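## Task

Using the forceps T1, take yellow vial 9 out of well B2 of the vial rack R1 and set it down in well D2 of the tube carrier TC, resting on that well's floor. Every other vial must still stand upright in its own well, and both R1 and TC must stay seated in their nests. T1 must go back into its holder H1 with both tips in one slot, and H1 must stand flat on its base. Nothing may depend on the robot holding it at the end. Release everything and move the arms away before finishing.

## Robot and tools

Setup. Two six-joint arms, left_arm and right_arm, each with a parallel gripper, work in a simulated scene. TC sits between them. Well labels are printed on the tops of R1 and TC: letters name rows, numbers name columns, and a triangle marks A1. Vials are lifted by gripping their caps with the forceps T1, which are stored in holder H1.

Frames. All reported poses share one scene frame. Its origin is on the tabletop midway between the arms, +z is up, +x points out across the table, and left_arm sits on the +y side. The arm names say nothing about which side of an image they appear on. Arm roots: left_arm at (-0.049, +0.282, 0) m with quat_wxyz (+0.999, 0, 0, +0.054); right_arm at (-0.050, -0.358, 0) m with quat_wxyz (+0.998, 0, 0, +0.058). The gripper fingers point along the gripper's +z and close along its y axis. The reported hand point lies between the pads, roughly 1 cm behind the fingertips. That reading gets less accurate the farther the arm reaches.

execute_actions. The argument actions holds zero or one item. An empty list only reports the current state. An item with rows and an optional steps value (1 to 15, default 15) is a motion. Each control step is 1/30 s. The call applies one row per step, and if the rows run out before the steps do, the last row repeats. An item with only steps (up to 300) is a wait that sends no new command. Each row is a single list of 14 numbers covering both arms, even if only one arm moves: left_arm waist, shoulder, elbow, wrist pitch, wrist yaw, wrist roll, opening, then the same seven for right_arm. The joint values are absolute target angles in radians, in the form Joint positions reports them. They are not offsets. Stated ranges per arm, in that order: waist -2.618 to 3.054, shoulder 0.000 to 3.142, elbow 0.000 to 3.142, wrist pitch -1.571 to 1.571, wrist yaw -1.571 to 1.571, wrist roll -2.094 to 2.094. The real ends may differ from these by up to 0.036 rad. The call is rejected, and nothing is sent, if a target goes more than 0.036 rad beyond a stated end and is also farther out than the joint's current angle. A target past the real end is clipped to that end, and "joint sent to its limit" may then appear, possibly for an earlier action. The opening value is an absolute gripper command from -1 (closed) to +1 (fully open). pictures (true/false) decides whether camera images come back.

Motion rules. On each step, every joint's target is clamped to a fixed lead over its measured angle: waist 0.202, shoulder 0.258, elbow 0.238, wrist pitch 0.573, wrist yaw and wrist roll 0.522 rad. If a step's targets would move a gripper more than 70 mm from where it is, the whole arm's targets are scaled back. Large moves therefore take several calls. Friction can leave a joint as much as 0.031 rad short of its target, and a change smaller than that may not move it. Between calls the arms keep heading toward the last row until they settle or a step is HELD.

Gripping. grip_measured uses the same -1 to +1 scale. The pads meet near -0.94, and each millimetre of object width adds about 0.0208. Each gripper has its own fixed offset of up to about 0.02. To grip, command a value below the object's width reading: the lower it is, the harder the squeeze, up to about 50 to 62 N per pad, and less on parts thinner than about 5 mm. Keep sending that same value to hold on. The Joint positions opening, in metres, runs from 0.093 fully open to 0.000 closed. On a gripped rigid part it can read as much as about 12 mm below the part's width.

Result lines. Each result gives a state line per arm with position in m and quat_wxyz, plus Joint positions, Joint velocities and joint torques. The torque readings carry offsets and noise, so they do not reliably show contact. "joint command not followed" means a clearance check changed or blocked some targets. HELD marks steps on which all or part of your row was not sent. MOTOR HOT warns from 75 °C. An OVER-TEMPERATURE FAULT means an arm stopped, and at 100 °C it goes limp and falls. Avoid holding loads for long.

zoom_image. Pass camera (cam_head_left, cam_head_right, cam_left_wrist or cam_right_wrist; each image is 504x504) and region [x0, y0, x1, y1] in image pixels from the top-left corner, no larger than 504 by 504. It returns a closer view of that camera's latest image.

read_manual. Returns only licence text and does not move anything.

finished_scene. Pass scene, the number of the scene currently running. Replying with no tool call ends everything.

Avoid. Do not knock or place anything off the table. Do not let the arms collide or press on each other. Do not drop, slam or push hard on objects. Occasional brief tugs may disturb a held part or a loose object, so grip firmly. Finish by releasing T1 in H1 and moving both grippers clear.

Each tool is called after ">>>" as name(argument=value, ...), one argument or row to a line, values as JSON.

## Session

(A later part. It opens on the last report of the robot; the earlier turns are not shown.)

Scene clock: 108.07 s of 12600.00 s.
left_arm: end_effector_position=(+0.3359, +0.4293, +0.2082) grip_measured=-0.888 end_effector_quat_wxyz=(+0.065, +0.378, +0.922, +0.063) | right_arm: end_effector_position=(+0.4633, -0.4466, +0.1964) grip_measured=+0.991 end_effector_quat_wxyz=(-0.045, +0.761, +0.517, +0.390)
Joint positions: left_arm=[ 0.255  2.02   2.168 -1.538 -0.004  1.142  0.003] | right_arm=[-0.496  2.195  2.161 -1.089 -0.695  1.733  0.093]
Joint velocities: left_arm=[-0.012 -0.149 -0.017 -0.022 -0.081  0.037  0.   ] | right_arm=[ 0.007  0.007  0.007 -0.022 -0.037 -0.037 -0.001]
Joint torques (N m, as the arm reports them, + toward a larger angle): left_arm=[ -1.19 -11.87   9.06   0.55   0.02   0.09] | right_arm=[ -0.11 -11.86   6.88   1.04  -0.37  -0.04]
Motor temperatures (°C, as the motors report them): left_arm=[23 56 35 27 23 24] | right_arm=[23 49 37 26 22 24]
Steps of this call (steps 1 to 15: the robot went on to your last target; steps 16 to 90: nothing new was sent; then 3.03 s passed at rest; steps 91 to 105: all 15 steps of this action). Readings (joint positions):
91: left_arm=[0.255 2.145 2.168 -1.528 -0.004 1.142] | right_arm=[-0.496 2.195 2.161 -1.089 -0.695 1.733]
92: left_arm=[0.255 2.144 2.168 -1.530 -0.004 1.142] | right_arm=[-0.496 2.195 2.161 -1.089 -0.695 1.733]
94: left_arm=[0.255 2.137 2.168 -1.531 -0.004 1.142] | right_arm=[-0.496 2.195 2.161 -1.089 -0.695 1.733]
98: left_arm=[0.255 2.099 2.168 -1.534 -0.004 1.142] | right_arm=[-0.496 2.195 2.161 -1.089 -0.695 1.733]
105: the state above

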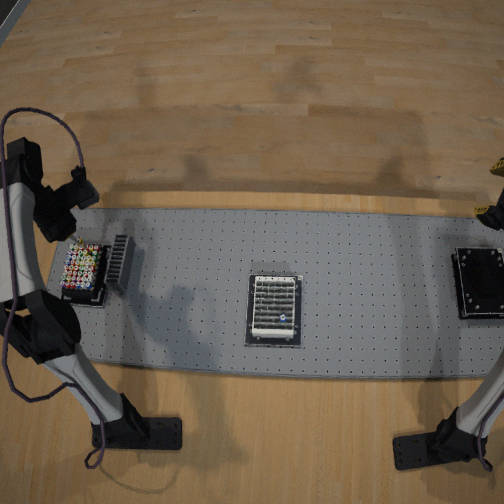

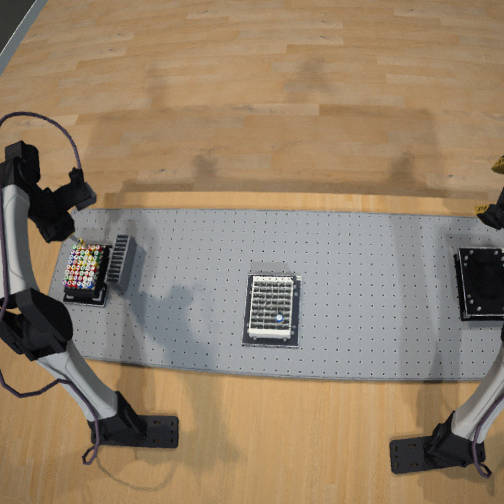

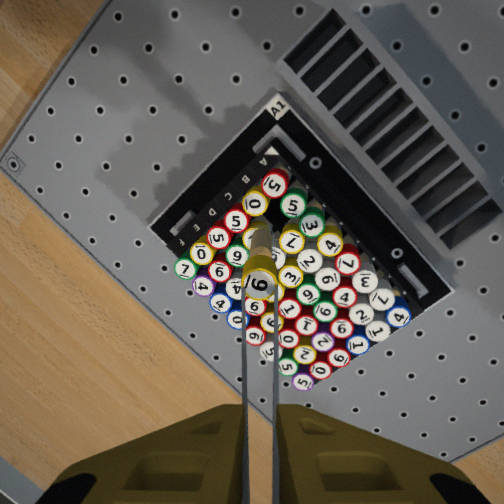

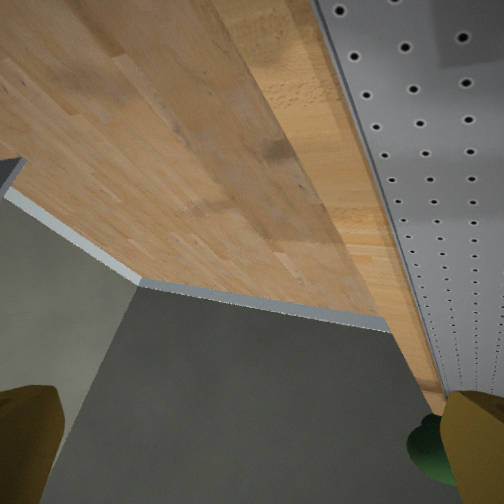

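>>> execute_actions(
  actions=[
    {"rows":[[0.17,2.01,2.19,-1.55,-0.005,1.13,-0.9,-0.496,2.195,2.161,-1.089,-0.695,1.733,1],[0.10,2.01,2.19,-1.55,-0.005,1.11,-0.9,-0.496,2.195,2.161,-1.089,-0.695,1.733,1],[0.03,2.01,2.19,-1.55,-0.005,1.09,-0.9,-0.496,2.195,2.161,-1.089,-0.695,1.733,1],[-0.04,2.01,2.19,-1.55,-0.005,1.07,-0.9,-0.496,2.195,2.161,-1.089,-0.695,1.733,1],[-0.11,2.01,2.19,-1.55,-0.005,1.05,-0.9,-0.496,2.195,2.161,-1.089,-0.695,1.733,1],[-0.18,2.01,2.19,-1.55,-0.005,1.03,-0.9,-0.496,2.195,2.161,-1.089,-0.695,1.733,1],[-0.25,2.01,2.19,-1.55,-0.005,1.01,-0.9,-0.496,2.195,2.161,-1.089,-0.695,1.733,1],[-0.32,2.01,2.19,-1.55,-0.005,0.99,-0.9,-0.496,2.195,2.161,-1.089,-0.695,1.733,1],[-0.39,2.01,2.19,-1.55,-0.005,0.97,-0.9,-0.496,2.195,2.161,-1.089,-0.695,1.733,1],[-0.46,2.01,2.19,-1.55,-0.005,0.95,-0.9,-0.496,2.195,2.161,-1.089,-0.695,1.733,1],[-0.53,2.01,2.19,-1.55,-0.005,0.93,-0.9,-0.496,2.195,2.161,-1.089,-0.695,1.733,1],[-0.60,2.01,2.19,-1.55,-0.005,0.91,-0.9,-0.496,2.195,2.161,-1.089,-0.695,1.733,1],[-0.67,2.01,2.19,-1.55,-0.005,0.89,-0.9,-0.496,2.195,2.161,-1.089,-0.695,1.733,1],[-0.74,2.01,2.19,-1.55,-0.005,0.87,-0.9,-0.496,2.195,2.161,-1.089,-0.695,1.733,1],[-0.80,2.01,2.19,-1.55,-0.005,0.85,-0.9,-0.496,2.195,2.161,-1.089,-0.695,1.733,1]],"steps":15},
  ],
  pictures=false,
)

>>> execute_actions(
  actions=[
    {"rows":[[-0.84,2.04,2.19,-1.55,-0.005,0.84,-0.9,-0.496,2.195,2.161,-1.089,-0.695,1.733,1]],"steps":15},
  ],
)

Scene clock: 116.37 s of 12600.00 s.
left_arm: end_effector_position=(+0.3222, +0.1046, +0.2100) grip_measured=-0.888 end_effector_quat_wxyz=(+0.088, +0.641, +0.762, +0.028) | right_arm: end_effector_position=(+0.4633, -0.4466, +0.1964) grip_measured=+0.991 end_effector_quat_wxyz=(-0.045, +0.761, +0.517, +0.390)
Joint positions: left_arm=[-0.559  2.016  2.168 -1.539 -0.01   0.95   0.003] | right_arm=[-0.496  2.195  2.161 -1.089 -0.695  1.733  0.093]
Joint velocities: left_arm=[-1.795 -0.002 -0.022  0.066 -0.007 -0.593  0.   ] | right_arm=[ 0.007 -0.002  0.022 -0.022 -0.022  0.007 -0.   ]
Joint torques (N m, as the arm reports them, + toward a larger angle): left_arm=[ -0.66 -12.4    9.04   0.51   0.11  -0.06] | right_arm=[ -0.06 -12.07   6.86   1.04  -0.36  -0.02]
Motor temperatures (°C, as the motors report them): left_arm=[23 56 36 27 23 24] | right_arm=[23 49 37 26 22 24]
Steps of this call (steps 1 to 15: the robot went on to your last target; steps 16 to 90: nothing new was sent; then 4.80 s passed at rest; steps 91 to 105: all 15 steps of this action). Readings (joint positions):
91: left_arm=[0.248 2.016 2.168 -1.540 -0.007 1.141] | right_arm=[-0.496 2.195 2.161 -1.089 -0.695 1.733]
92: left_arm=[0.226 2.016 2.168 -1.540 -0.014 1.137] | right_arm=[-0.496 2.195 2.161 -1.089 -0.695 1.733]
94: left_arm=[0.140 2.016 2.168 -1.540 -0.021 1.121] | right_arm=[-0.496 2.195 2.161 -1.089 -0.695 1.733]
98: left_arm=[-0.105 2.016 2.168 -1.540 -0.017 1.071] | right_arm=[-0.496 2.195 2.161 -1.089 -0.695 1.733]
105: the state above

Scene clock: 116.87 s of 12600.00 s.
left_arm: end_effector_position=(+0.2578, +0.0041, +0.1992) grip_measured=-0.888 end_effector_quat_wxyz=(+0.079, +0.711, +0.699, +0.003) | right_arm: end_effector_position=(+0.4633, -0.4466, +0.1964) grip_measured=+0.991 end_effector_quat_wxyz=(-0.045, +0.761, +0.517, +0.390)
Joint positions: left_arm=[-0.844  2.043  2.168 -1.538  0.003  0.852  0.003] | right_arm=[-0.496  2.195  2.161 -1.089 -0.695  1.733  0.093]
Joint velocities: left_arm=[ 0.002  0.007 -0.002 -0.007  0.007 -0.037 -0.   ] | right_arm=[-0.007  0.012 -0.002  0.022 -0.051  0.037  0.001]
Joint torques (N m, as the arm reports them, + toward a larger angle): left_arm=[ -0.16 -12.48   9.37   0.51   0.02  -0.03] | right_arm=[ -0.21 -11.83   7.01   0.99  -0.36   0.  ]
Motor temperatures (°C, as the motors report them): left_arm=[23 56 36 27 23 24] | right_arm=[23 49 37 26 22 24]
Steps of this call (steps 1 to 15: all 15 steps of this action). Readings (joint positions):
1: left_arm=[-0.625 2.018 2.168 -1.538 -0.009 0.932] | right_arm=[-0.496 2.195 2.161 -1.089 -0.695 1.733]
2: left_arm=[-0.690 2.021 2.168 -1.538 -0.008 0.918] | right_arm=[-0.496 2.195 2.161 -1.089 -0.695 1.733]
4: left_arm=[-0.805 2.032 2.168 -1.538 -0.003 0.893] | right_arm=[-0.496 2.195 2.161 -1.089 -0.695 1.733]
8: left_arm=[-0.876 2.043 2.168 -1.538 0.012 0.868] | right_arm=[-0.496 2.195 2.161 -1.089 -0.695 1.733]
15: the state above

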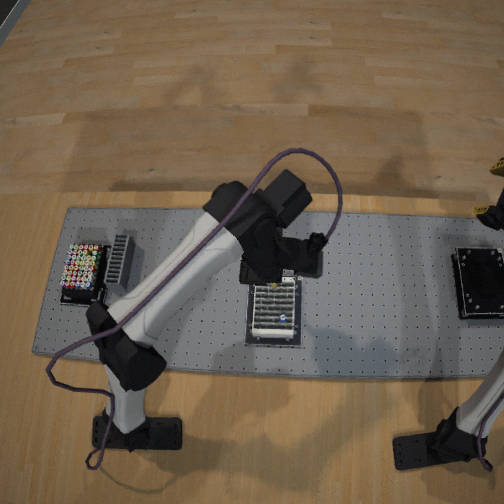

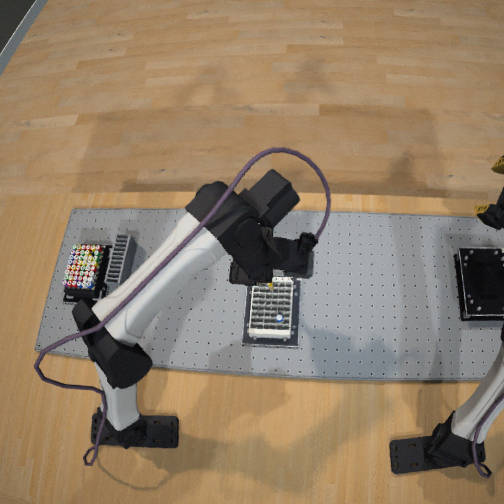

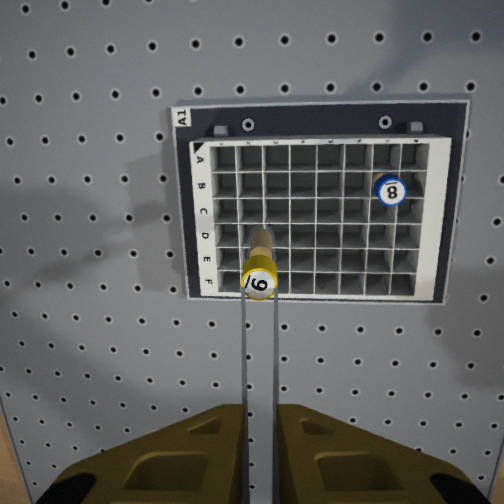

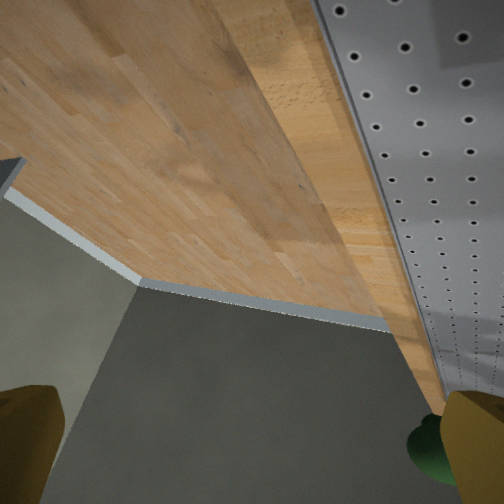

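>>> execute_actions(
  actions=[
    {"rows":[[-0.82,2.06,2.19,-1.55,-0.005,0.86,-0.9,-0.496,2.195,2.161,-1.089,-0.695,1.733,1],[-0.81,2.075,2.19,-1.55,-0.005,0.87,-0.9,-0.496,2.195,2.161,-1.089,-0.695,1.733,1],[-0.804,2.092,2.19,-1.55,-0.005,0.87,-0.9,-0.496,2.195,2.161,-1.089,-0.695,1.733,1]],"steps":15},
  ],
)

>>> zoom_image(
  camera="cam_left_wrist",
  region=[160, 130, 370, 340],
)

>>> zoom_image(
  camera="cam_head_right",
  region=[240, 265, 300, 325],
)

Scene clock: 123.17 s of 12600.00 s.
left_arm: end_effector_position=(+0.2709, +0.0129, +0.1799) grip_measured=-0.888 end_effector_quat_wxyz=(+0.054, +0.703, +0.709, +0.004) | right_arm: end_effector_position=(+0.4633, -0.4466, +0.1964) grip_measured=+0.991 end_effector_quat_wxyz=(-0.045, +0.761, +0.517, +0.390)
Joint positions: left_arm=[-0.809  2.095  2.172 -1.54   0.     0.861  0.003] | right_arm=[-0.496  2.195  2.161 -1.089 -0.695  1.733  0.093]
Joint velocities: left_arm=[-0.007 -0.012  0.002  0.081 -0.007  0.007  0.   ] | right_arm=[-0.017  0.007 -0.007  0.037  0.022 -0.007 -0.   ]
Joint torques (N m, as the arm reports them, + toward a larger angle): left_arm=[ -0.14 -12.87   9.09   0.43   0.03   0.12] | right_arm=[ -0.04 -11.84   6.84   1.03  -0.37  -0.06]
Motor temperatures (°C, as the motors report them): left_arm=[23 55 36 27 23 24] | right_arm=[23 50 37 26 22 24]
Steps of this call (steps 1 to 15: the robot went on to your last target; steps 16 to 90: nothing new was sent; then 2.80 s passed at rest; steps 91 to 105: all 15 steps of this action). Readings (joint positions):
91: left_arm=[-0.843 2.043 2.168 -1.538 0.003 0.849] | right_arm=[-0.496 2.195 2.161 -1.089 -0.695 1.733]
92: left_arm=[-0.840 2.046 2.168 -1.538 0.003 0.851] | right_arm=[-0.496 2.195 2.161 -1.089 -0.695 1.733]
94: left_arm=[-0.827 2.058 2.172 -1.540 0.003 0.855] | right_arm=[-0.496 2.195 2.161 -1.089 -0.695 1.733]
98: left_arm=[-0.809 2.088 2.172 -1.540 0.001 0.859] | right_arm=[-0.496 2.195 2.161 -1.089 -0.695 1.733]
105: the state above

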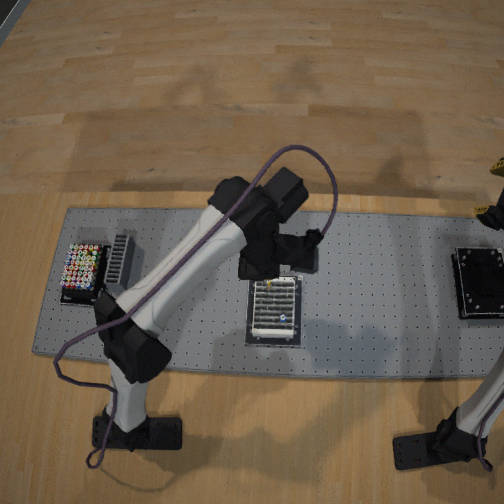

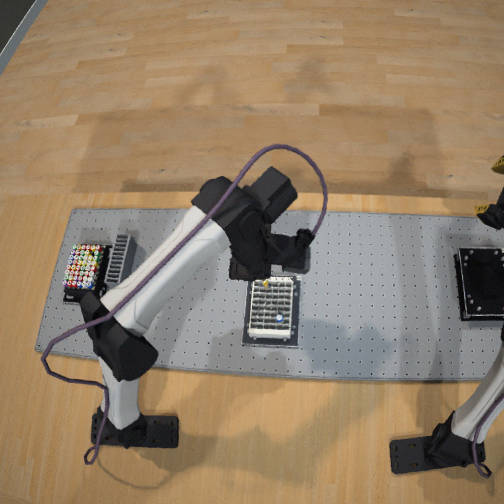

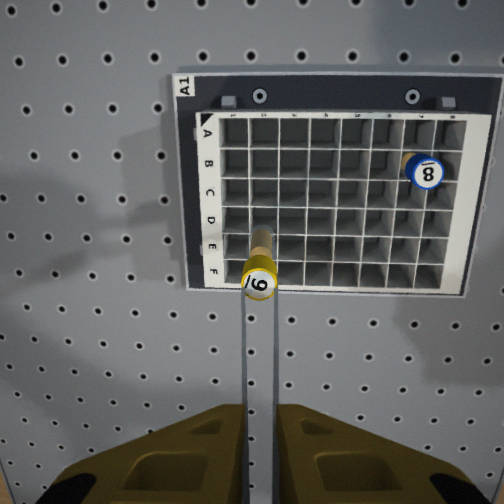

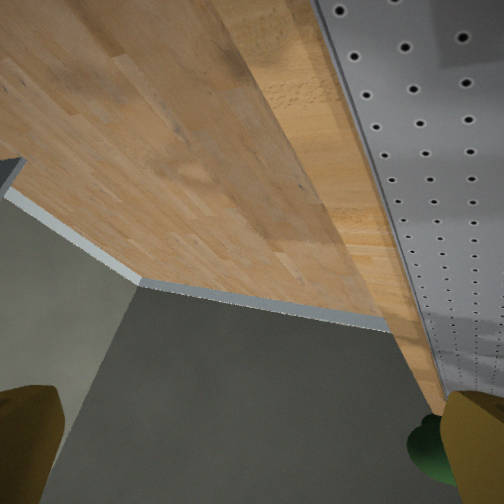

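Region (160, 130, 370, 340) of cam_left_wrist's 504x504 image, scaled by 2.400, with more detail than that image has.

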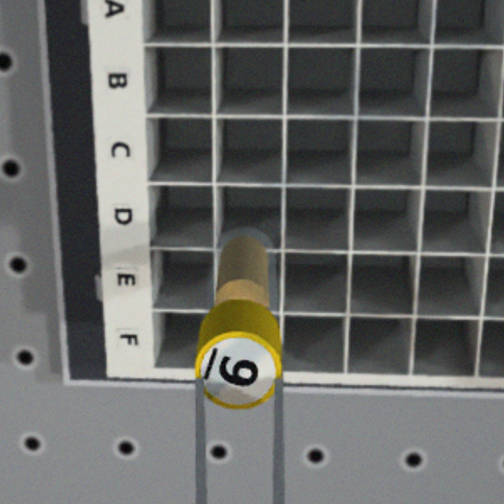

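Region (240, 265, 300, 325) of cam_head_right's 504x504 image, scaled by 8.400, with more detail than that image has.

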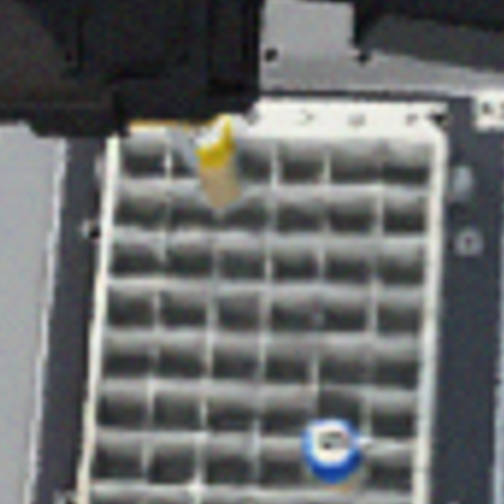

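>>> execute_actions(
  actions=[
    {"rows":[[-0.826,2.117,2.21,-1.55,-0.005,0.87,-0.9,-0.496,2.195,2.161,-1.089,-0.695,1.733,1]],"steps":15},
  ],
)

>>> zoom_image(
  camera="cam_left_wrist",
  region=[160, 130, 370, 340],
)

>>> zoom_image(
  camera="cam_head_right",
  region=[240, 265, 300, 325],
)

Scene clock: 128.90 s of 12600.00 s.
left_arm: end_effector_position=(+0.2710, +0.0086, +0.1777) grip_measured=-0.888 end_effector_quat_wxyz=(+0.053, +0.706, +0.706, +0.004) | right_arm: end_effector_position=(+0.4633, -0.4466, +0.1964) grip_measured=+0.991 end_effector_quat_wxyz=(-0.045, +0.761, +0.517, +0.390)
Joint positions: left_arm=[-0.817  2.11   2.188 -1.543  0.     0.862  0.003] | right_arm=[-0.496  2.195  2.161 -1.089 -0.695  1.733  0.093]
Joint velocities: left_arm=[-0.007 -0.017  0.002  0.022 -0.051  0.007  0.   ] | right_arm=[ 0.002 -0.017  0.007  0.007 -0.095 -0.022  0.   ]
Joint torques (N m, as the arm reports them, + toward a larger angle): left_arm=[ -1.27 -12.06   9.16   0.43   0.04   0.06] | right_arm=[ -0.15 -11.89   6.74   0.99  -0.38  -0.06]
Motor temperatures (°C, as the motors report them): left_arm=[23 55 36 27 23 24] | right_arm=[23 50 37 26 22 24]
Steps of this call (steps 1 to 15: the robot went on to your last target; steps 16 to 90: nothing new was sent; then 2.23 s passed at rest; steps 91 to 105: all 15 steps of this action). Readings (joint positions):
91: left_arm=[-0.809 2.097 2.176 -1.543 0.000 0.862] | right_arm=[-0.496 2.195 2.161 -1.089 -0.695 1.733]
92: left_arm=[-0.810 2.100 2.182 -1.543 0.000 0.862] | right_arm=[-0.496 2.195 2.161 -1.089 -0.695 1.733]
94: left_arm=[-0.813 2.105 2.187 -1.543 0.000 0.862] | right_arm=[-0.496 2.195 2.161 -1.089 -0.695 1.733]
98: left_arm=[-0.817 2.110 2.188 -1.543 0.000 0.862] | right_arm=[-0.496 2.195 2.161 -1.089 -0.695 1.733]
105: the state above

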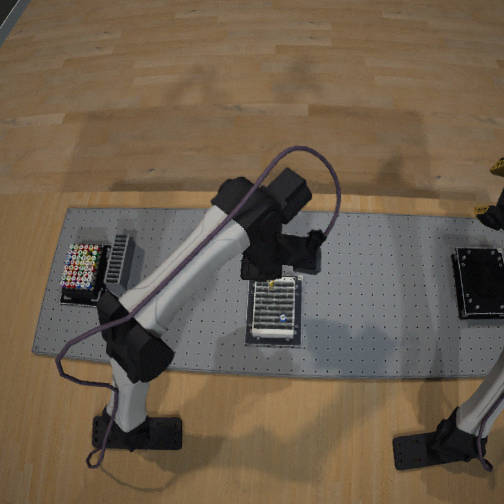

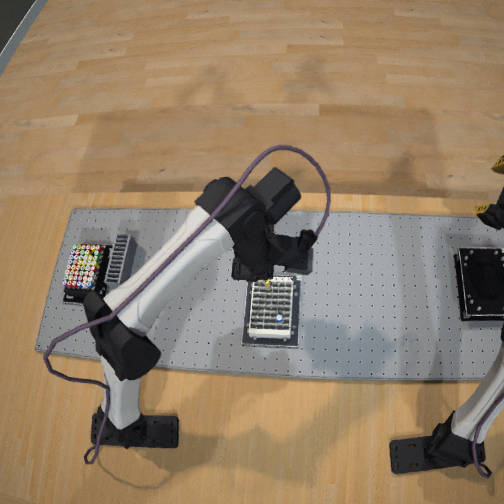

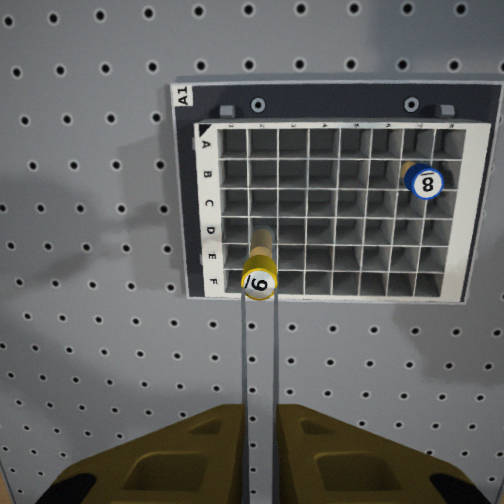

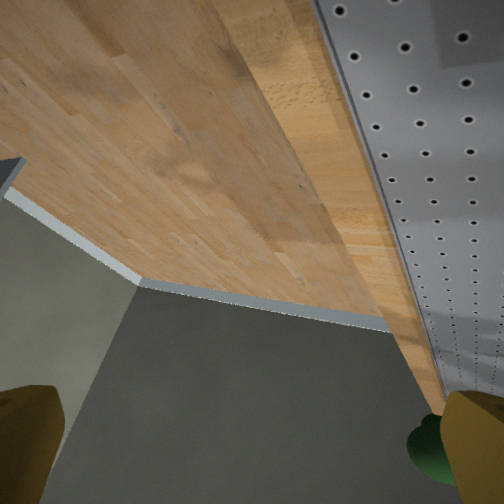

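Region (160, 130, 370, 340) of cam_left_wrist's 504x504 image, scaled by 2.400, with more detail than that image has.

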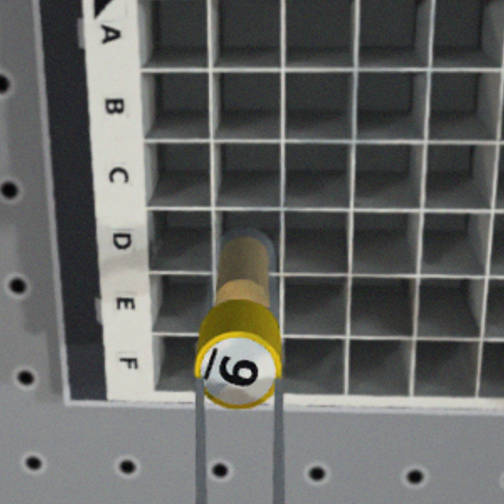

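Region (240, 265, 300, 325) of cam_head_right's 504x504 image, scaled by 8.400, with more detail than that image has.

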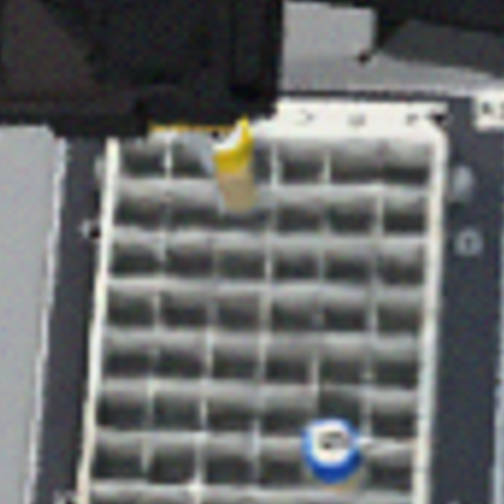

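>>> execute_actions(
  actions=[
    {"rows":[[-0.831,2.132,2.21,-1.55,-0.005,0.87,-0.9,-0.496,2.195,2.161,-1.089,-0.695,1.733,1]],"steps":15},
  ],
)

>>> zoom_image(
  camera="cam_left_wrist",
  region=[160, 130, 370, 340],
)

>>> zoom_image(
  camera="cam_head_right",
  region=[240, 265, 300, 325],
)

Scene clock: 132.90 s of 12600.00 s.
left_arm: end_effector_position=(+0.2718, +0.0079, +0.1708) grip_measured=-0.888 end_effector_quat_wxyz=(+0.044, +0.706, +0.707, +0.003) | right_arm: end_effector_position=(+0.4633, -0.4466, +0.1964) grip_measured=+0.991 end_effector_quat_wxyz=(-0.045, +0.761, +0.517, +0.390)
Joint positions: left_arm=[-0.817  2.127  2.188 -1.543  0.     0.862  0.003] | right_arm=[-0.496  2.195  2.161 -1.089 -0.695  1.733  0.093]
Joint velocities: left_arm=[ 0.012 -0.007  0.012 -0.022  0.022  0.022  0.   ] | right_arm=[ 0.007  0.002 -0.017 -0.037  0.022  0.037  0.001]
Joint torques (N m, as the arm reports them, + toward a larger angle): left_arm=[ -1.58 -12.55   9.31   0.41   0.02   0.08] | right_arm=[  0.   -11.66   7.     1.    -0.33  -0.07]
Motor temperatures (°C, as the motors report them): left_arm=[23 55 36 27 23 24] | right_arm=[23 50 37 26 22 24]
Steps of this call (steps 1 to 15: the robot went on to your last target; steps 16 to 90: nothing new was sent; then 0.50 s passed at rest; steps 91 to 105: all 15 steps of this action). Readings (joint positions):
91: left_arm=[-0.817 2.111 2.188 -1.543 0.000 0.862] | right_arm=[-0.496 2.195 2.161 -1.089 -0.695 1.733]
92: left_arm=[-0.817 2.113 2.188 -1.543 0.000 0.862] | right_arm=[-0.496 2.195 2.161 -1.089 -0.695 1.733]
94: left_arm=[-0.817 2.118 2.188 -1.543 0.000 0.862] | right_arm=[-0.496 2.195 2.161 -1.089 -0.695 1.733]
98: left_arm=[-0.817 2.127 2.188 -1.543 0.000 0.862] | right_arm=[-0.496 2.195 2.161 -1.089 -0.695 1.733]
105: the state above

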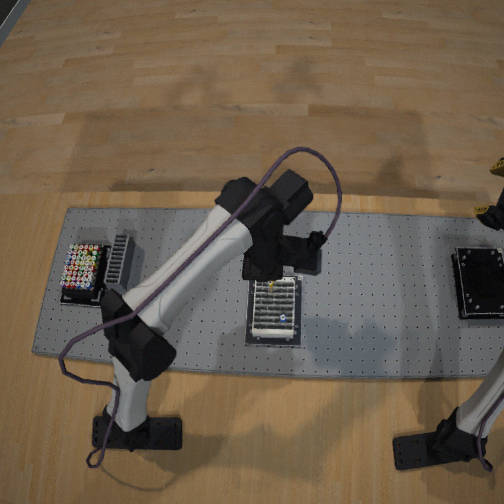

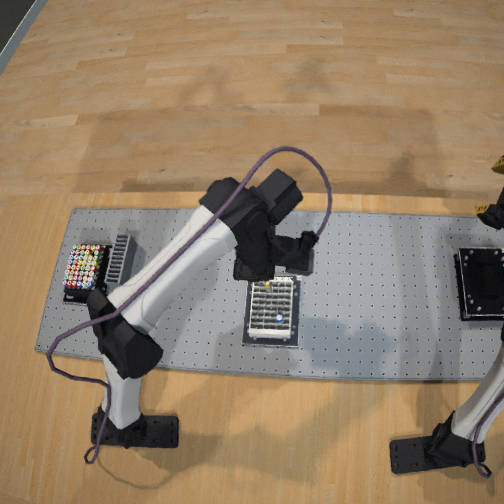

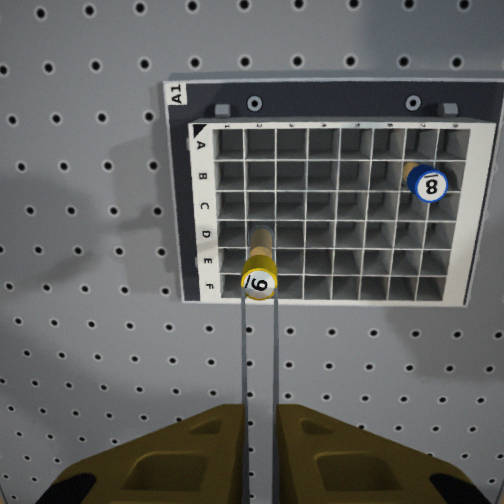

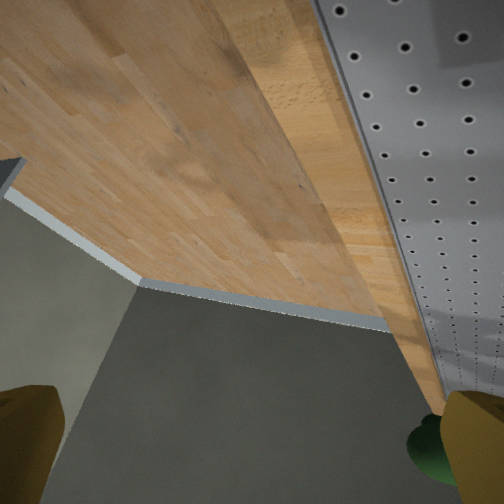

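Region (160, 130, 370, 340) of cam_left_wrist's 504x504 image, scaled by 2.400, with more detail than that image has.

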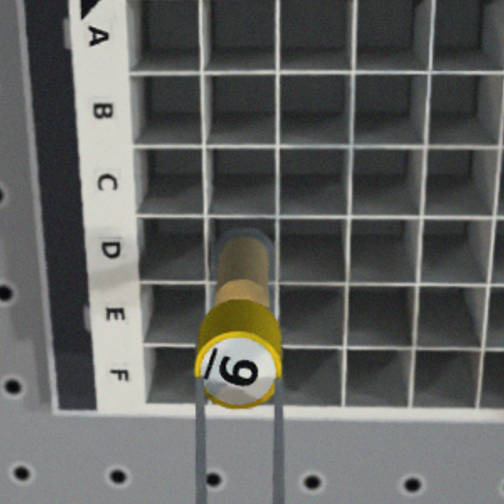

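Region (240, 265, 300, 325) of cam_head_right's 504x504 image, scaled by 8.400, with more detail than that image has.

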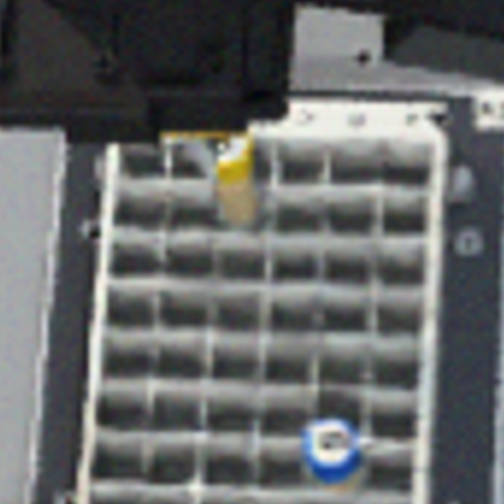

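>>> execute_actions(
  actions=[
    {"rows":[[-0.822,2.132,2.214,-1.55,0.016,0.87,-0.9,-0.496,2.195,2.161,-1.089,-0.695,1.733,1]],"steps":15},
  ],
)

>>> zoom_image(
  camera="cam_left_wrist",
  region=[160, 130, 370, 340],
)

>>> zoom_image(
  camera="cam_head_right",
  region=[240, 265, 300, 325],
)

Scene clock: 136.33 s of 12600.00 s.
left_arm: end_effector_position=(+0.2709, +0.0068, +0.1709) grip_measured=-0.888 end_effector_quat_wxyz=(+0.044, +0.706, +0.707, -0.001) | right_arm: end_effector_position=(+0.4633, -0.4466, +0.1964) grip_measured=+0.991 end_effector_quat_wxyz=(-0.045, +0.761, +0.517, +0.390)
Joint positions: left_arm=[-0.817  2.127  2.188 -1.543  0.009  0.862  0.003] | right_arm=[-0.496  2.195  2.161 -1.089 -0.695  1.733  0.093]
Joint velocities: left_arm=[ 0.002  0.012 -0.012  0.007  0.007 -0.066  0.001] | right_arm=[-0.012  0.012 -0.032 -0.037  0.007 -0.037 -0.001]
Joint torques (N m, as the arm reports them, + toward a larger angle): left_arm=[ -0.93 -12.56   9.64   0.4    0.14   0.13] | right_arm=[ -0.19 -11.82   6.96   1.03  -0.36  -0.02]
Motor temperatures (°C, as the motors report them): left_arm=[23 55 37 27 23 24] | right_arm=[23 50 37 26 22 24]
Steps of this call (steps 1 to 15: the robot went on to your last target; steps 16 to 88: nothing new was sent; steps 89 to 103: all 15 steps of this action). Readings (joint positions):
89: left_arm=[-0.817 2.127 2.188 -1.543 0.001 0.862] | right_arm=[-0.496 2.195 2.161 -1.089 -0.695 1.733]
90: left_arm=[-0.817 2.127 2.188 -1.543 0.003 0.862] | right_arm=[-0.496 2.195 2.161 -1.089 -0.695 1.733]
92: left_arm=[-0.817 2.127 2.188 -1.543 0.005 0.862] | right_arm=[-0.496 2.195 2.161 -1.089 -0.695 1.733]
96: left_arm=[-0.817 2.127 2.188 -1.543 0.008 0.862] | right_arm=[-0.496 2.195 2.161 -1.089 -0.695 1.733]
103: the state above

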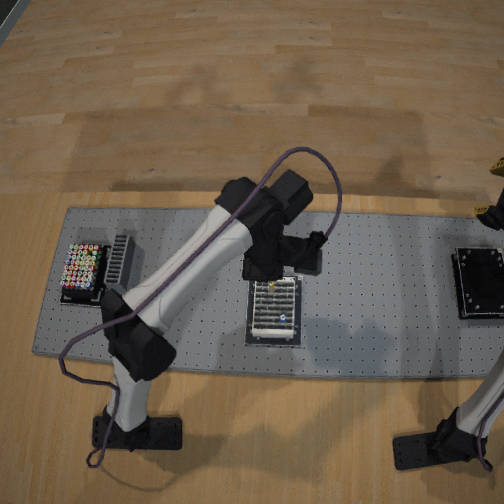

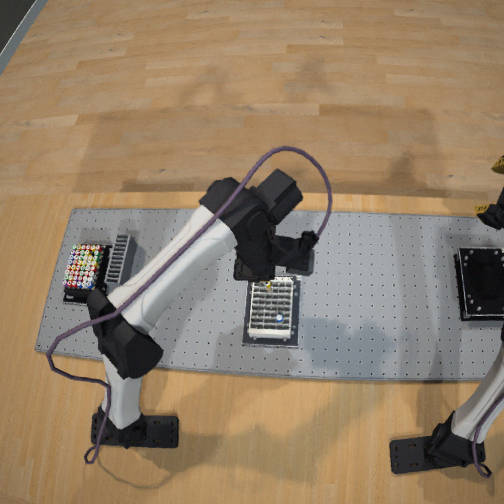

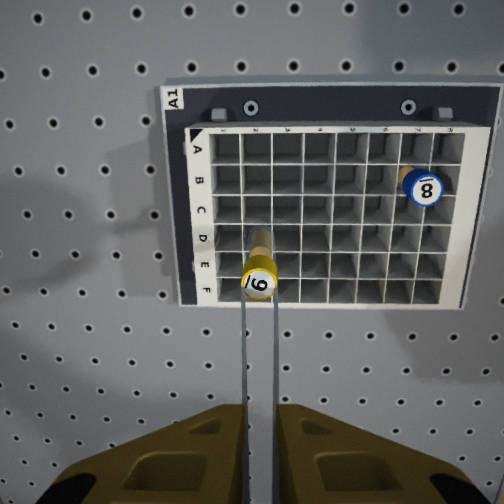

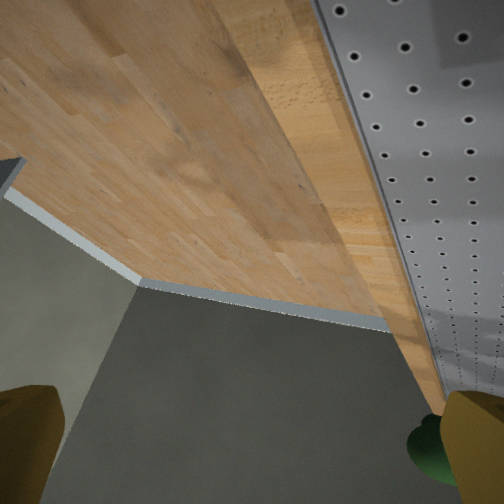

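Region (160, 130, 370, 340) of cam_left_wrist's 504x504 image, scaled by 2.400, with more detail than that image has.

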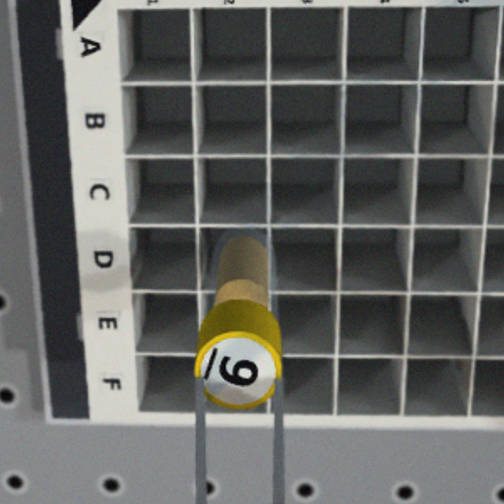

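Region (240, 265, 300, 325) of cam_head_right's 504x504 image, scaled by 8.400, with more detail than that image has.

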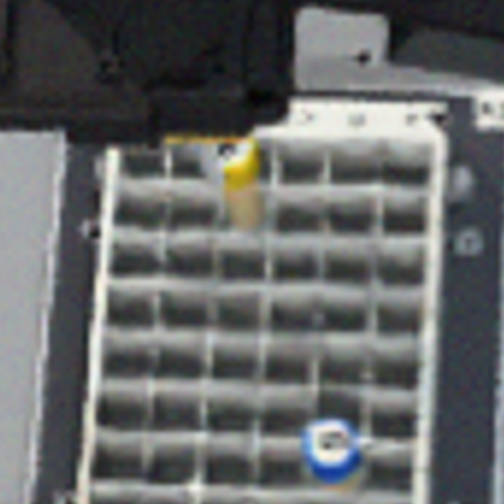

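>>> execute_actions(
  actions=[
    {"rows":[[-0.822,2.132,2.18,-1.523,0.001,0.87,-0.9,-0.496,2.195,2.161,-1.089,-0.695,1.733,1]],"steps":15},
  ],
)

>>> zoom_image(
  camera="cam_left_wrist",
  region=[160, 130, 370, 340],
)

>>> zoom_image(
  camera="cam_head_right",
  region=[240, 265, 300, 325],
)

Scene clock: 139.63 s of 12600.00 s.
left_arm: end_effector_position=(+0.2716, +0.0061, +0.1709) grip_measured=-0.888 end_effector_quat_wxyz=(+0.046, +0.706, +0.706, -0.001) | right_arm: end_effector_position=(+0.4633, -0.4466, +0.1964) grip_measured=+0.991 end_effector_quat_wxyz=(-0.045, +0.761, +0.517, +0.390)
Joint positions: left_arm=[-0.817  2.127  2.188 -1.539  0.009  0.862  0.003] | right_arm=[-0.496  2.195  2.161 -1.089 -0.695  1.733  0.093]
Joint velocities: left_arm=[-0.002 -0.017 -0.037 -0.022 -0.022 -0.007  0.   ] | right_arm=[ 0.002  0.002 -0.007 -0.022  0.007  0.007  0.001]
Joint torques (N m, as the arm reports them, + toward a larger angle): left_arm=[ -1.03 -12.53   6.59   0.64  -0.03   0.07] | right_arm=[ -0.05 -11.82   6.77   1.05  -0.39  -0.03]
Motor temperatures (°C, as the motors report them): left_arm=[23 55 37 27 23 24] | right_arm=[23 50 37 26 22 24]
Steps of this call (steps 1 to 15: the robot went on to your last target; steps 16 to 84: nothing new was sent; steps 85 to 99: all 15 steps of this action). Readings (joint positions):
85: left_arm=[-0.817 2.127 2.188 -1.543 0.009 0.862] | right_arm=[-0.496 2.195 2.161 -1.089 -0.695 1.733]
86: left_arm=[-0.817 2.127 2.188 -1.542 0.009 0.862] | right_arm=[-0.496 2.195 2.161 -1.089 -0.695 1.733]
88: left_arm=[-0.817 2.127 2.188 -1.541 0.009 0.862] | right_arm=[-0.496 2.195 2.161 -1.089 -0.695 1.733]
92: left_arm=[-0.817 2.127 2.188 -1.540 0.009 0.862] | right_arm=[-0.496 2.195 2.161 -1.089 -0.695 1.733]
99: the state above

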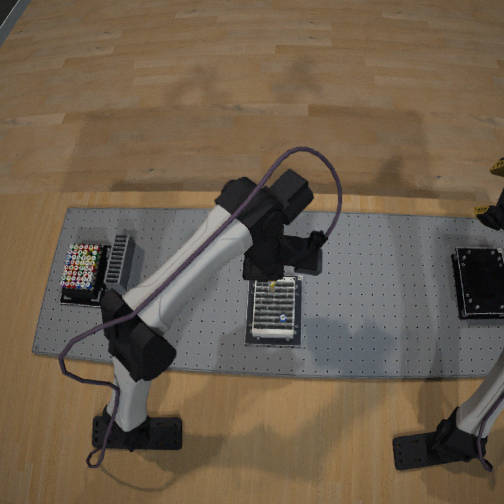

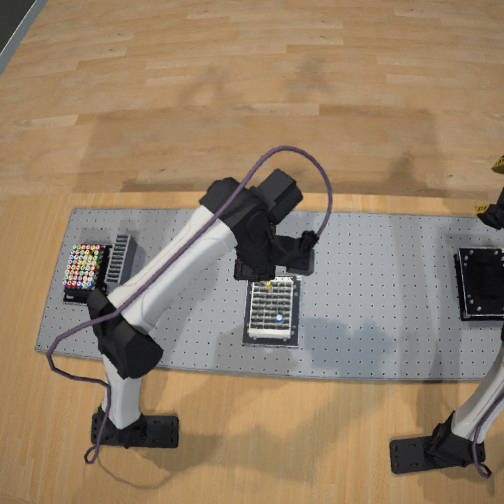

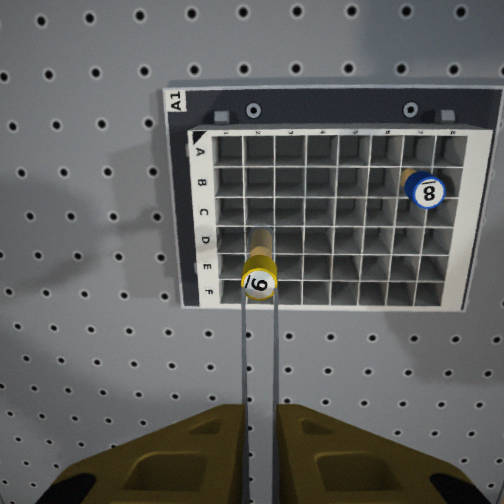

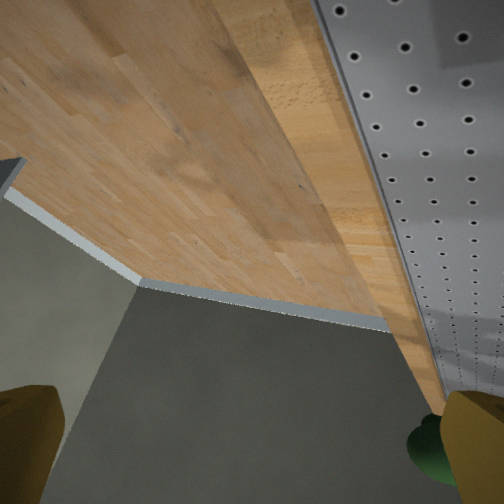

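Region (160, 130, 370, 340) of cam_left_wrist's 504x504 image, scaled by 2.400, with more detail than that image has.

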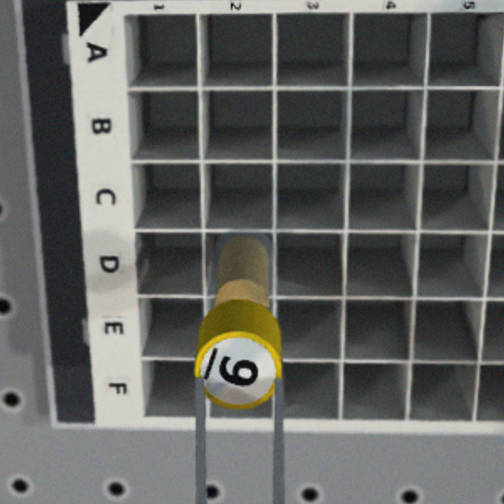

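Region (240, 265, 300, 325) of cam_head_right's 504x504 image, scaled by 8.400, with more detail than that image has.

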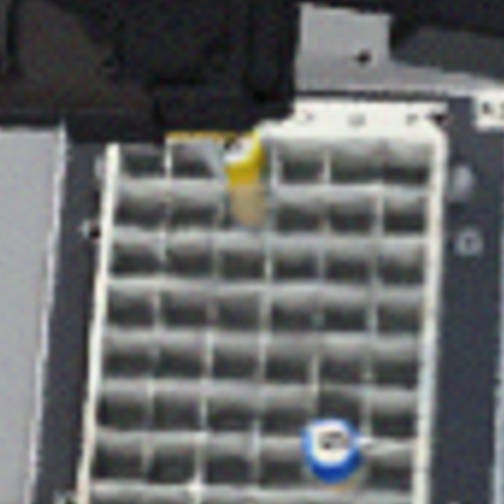

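>>> execute_actions(
  actions=[
    {"rows":[[-0.822,2.132,2.18,-1.523,-0.003,0.87,-0.9,-0.496,2.195,2.161,-1.089,-0.695,1.733,1]],"steps":15},
  ],
)

>>> zoom_image(
  camera="cam_left_wrist",
  region=[160, 130, 370, 340],
)

>>> zoom_image(
  camera="cam_head_right",
  region=[240, 265, 300, 325],
)

Scene clock: 142.53 s of 12600.00 s.
left_arm: end_effector_position=(+0.2720, +0.0065, +0.1709) grip_measured=-0.888 end_effector_quat_wxyz=(+0.046, +0.706, +0.706, +0.001) | right_arm: end_effector_position=(+0.4633, -0.4466, +0.1964) grip_measured=+0.991 end_effector_quat_wxyz=(-0.045, +0.761, +0.517, +0.390)
Joint positions: left_arm=[-0.817  2.127  2.188 -1.539  0.006  0.862  0.003] | right_arm=[-0.496  2.195  2.161 -1.089 -0.695  1.733  0.093]
Joint velocities: left_arm=[-0.007 -0.007 -0.007 -0.022 -0.051  0.051 -0.   ] | right_arm=[-0.012  0.002 -0.002 -0.051  0.037  0.007 -0.001]
Joint torques (N m, as the arm reports them, + toward a larger angle): left_arm=[ -1.02 -12.52   6.54   0.65  -0.02   0.06] | right_arm=[ -0.01 -11.78   6.8    1.03  -0.39  -0.06]
Motor temperatures (°C, as the motors report them): left_arm=[23 55 37 27 23 24] | right_arm=[23 51 37 26 22 24]
Steps of this call (steps 1 to 15: the robot went on to your last target; steps 16 to 72: nothing new was sent; steps 73 to 87: all 15 steps of this action). Readings (joint positions):
73: left_arm=[-0.817 2.127 2.188 -1.539 0.009 0.862] | right_arm=[-0.496 2.195 2.161 -1.089 -0.695 1.733]
74: left_arm=[-0.817 2.127 2.188 -1.539 0.008 0.862] | right_arm=[-0.496 2.195 2.161 -1.089 -0.695 1.733]
76: left_arm=[-0.817 2.127 2.188 -1.539 0.007 0.862] | right_arm=[-0.496 2.195 2.161 -1.089 -0.695 1.733]
80: left_arm=[-0.817 2.127 2.188 -1.539 0.006 0.862] | right_arm=[-0.496 2.195 2.161 -1.089 -0.695 1.733]
87: the state above

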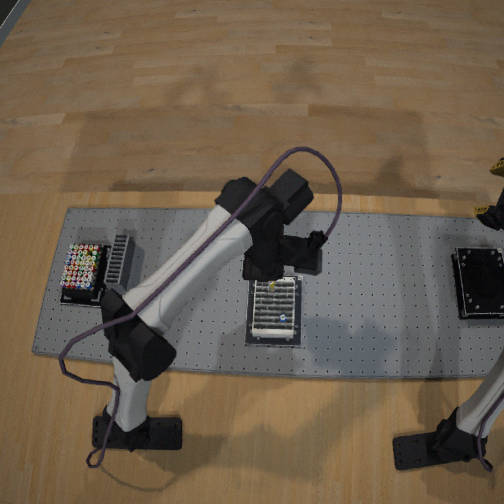

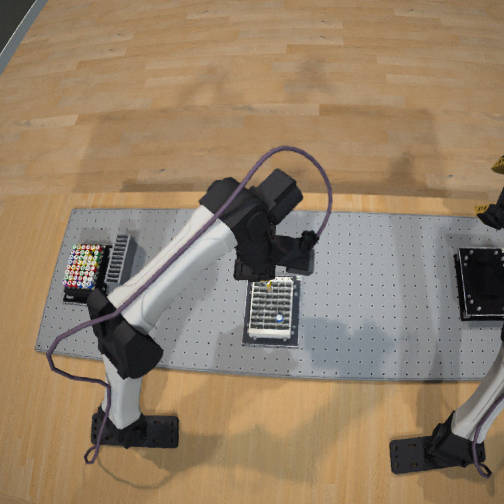

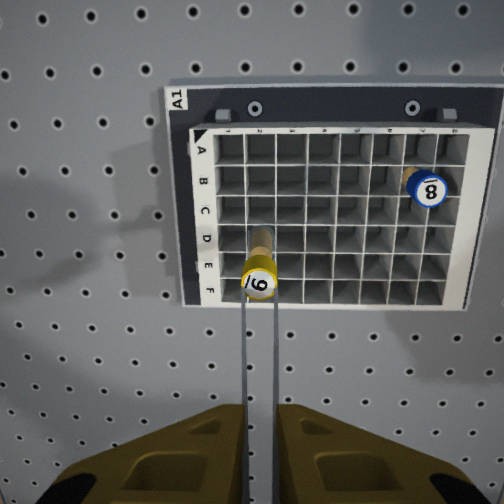

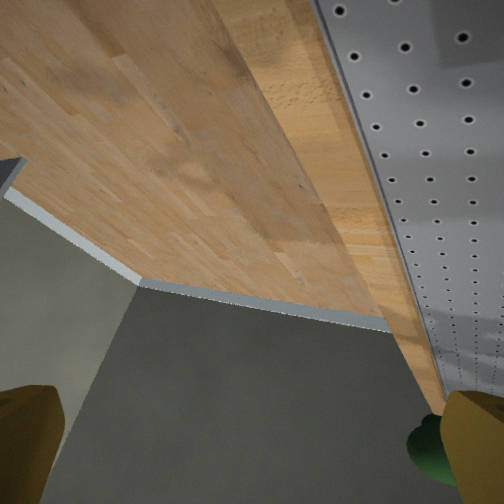

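Region (160, 130, 370, 340) of cam_left_wrist's 504x504 image, scaled by 2.400, with more detail than that image has.

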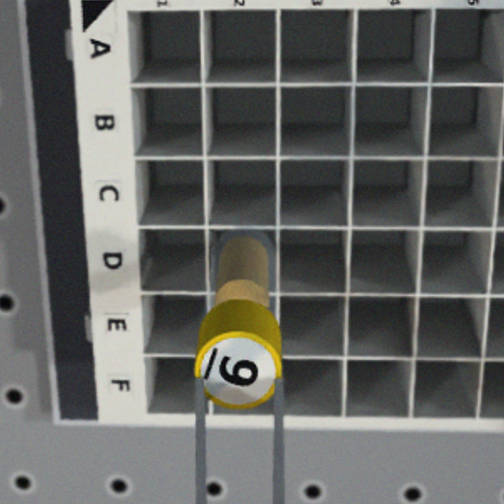

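Region (240, 265, 300, 325) of cam_head_right's 504x504 image, scaled by 8.400, with more detail than that image has.

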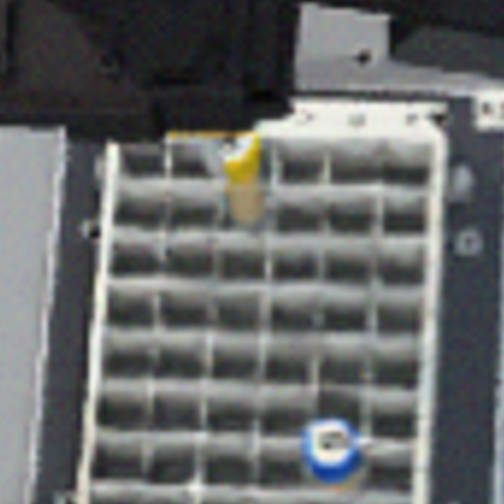

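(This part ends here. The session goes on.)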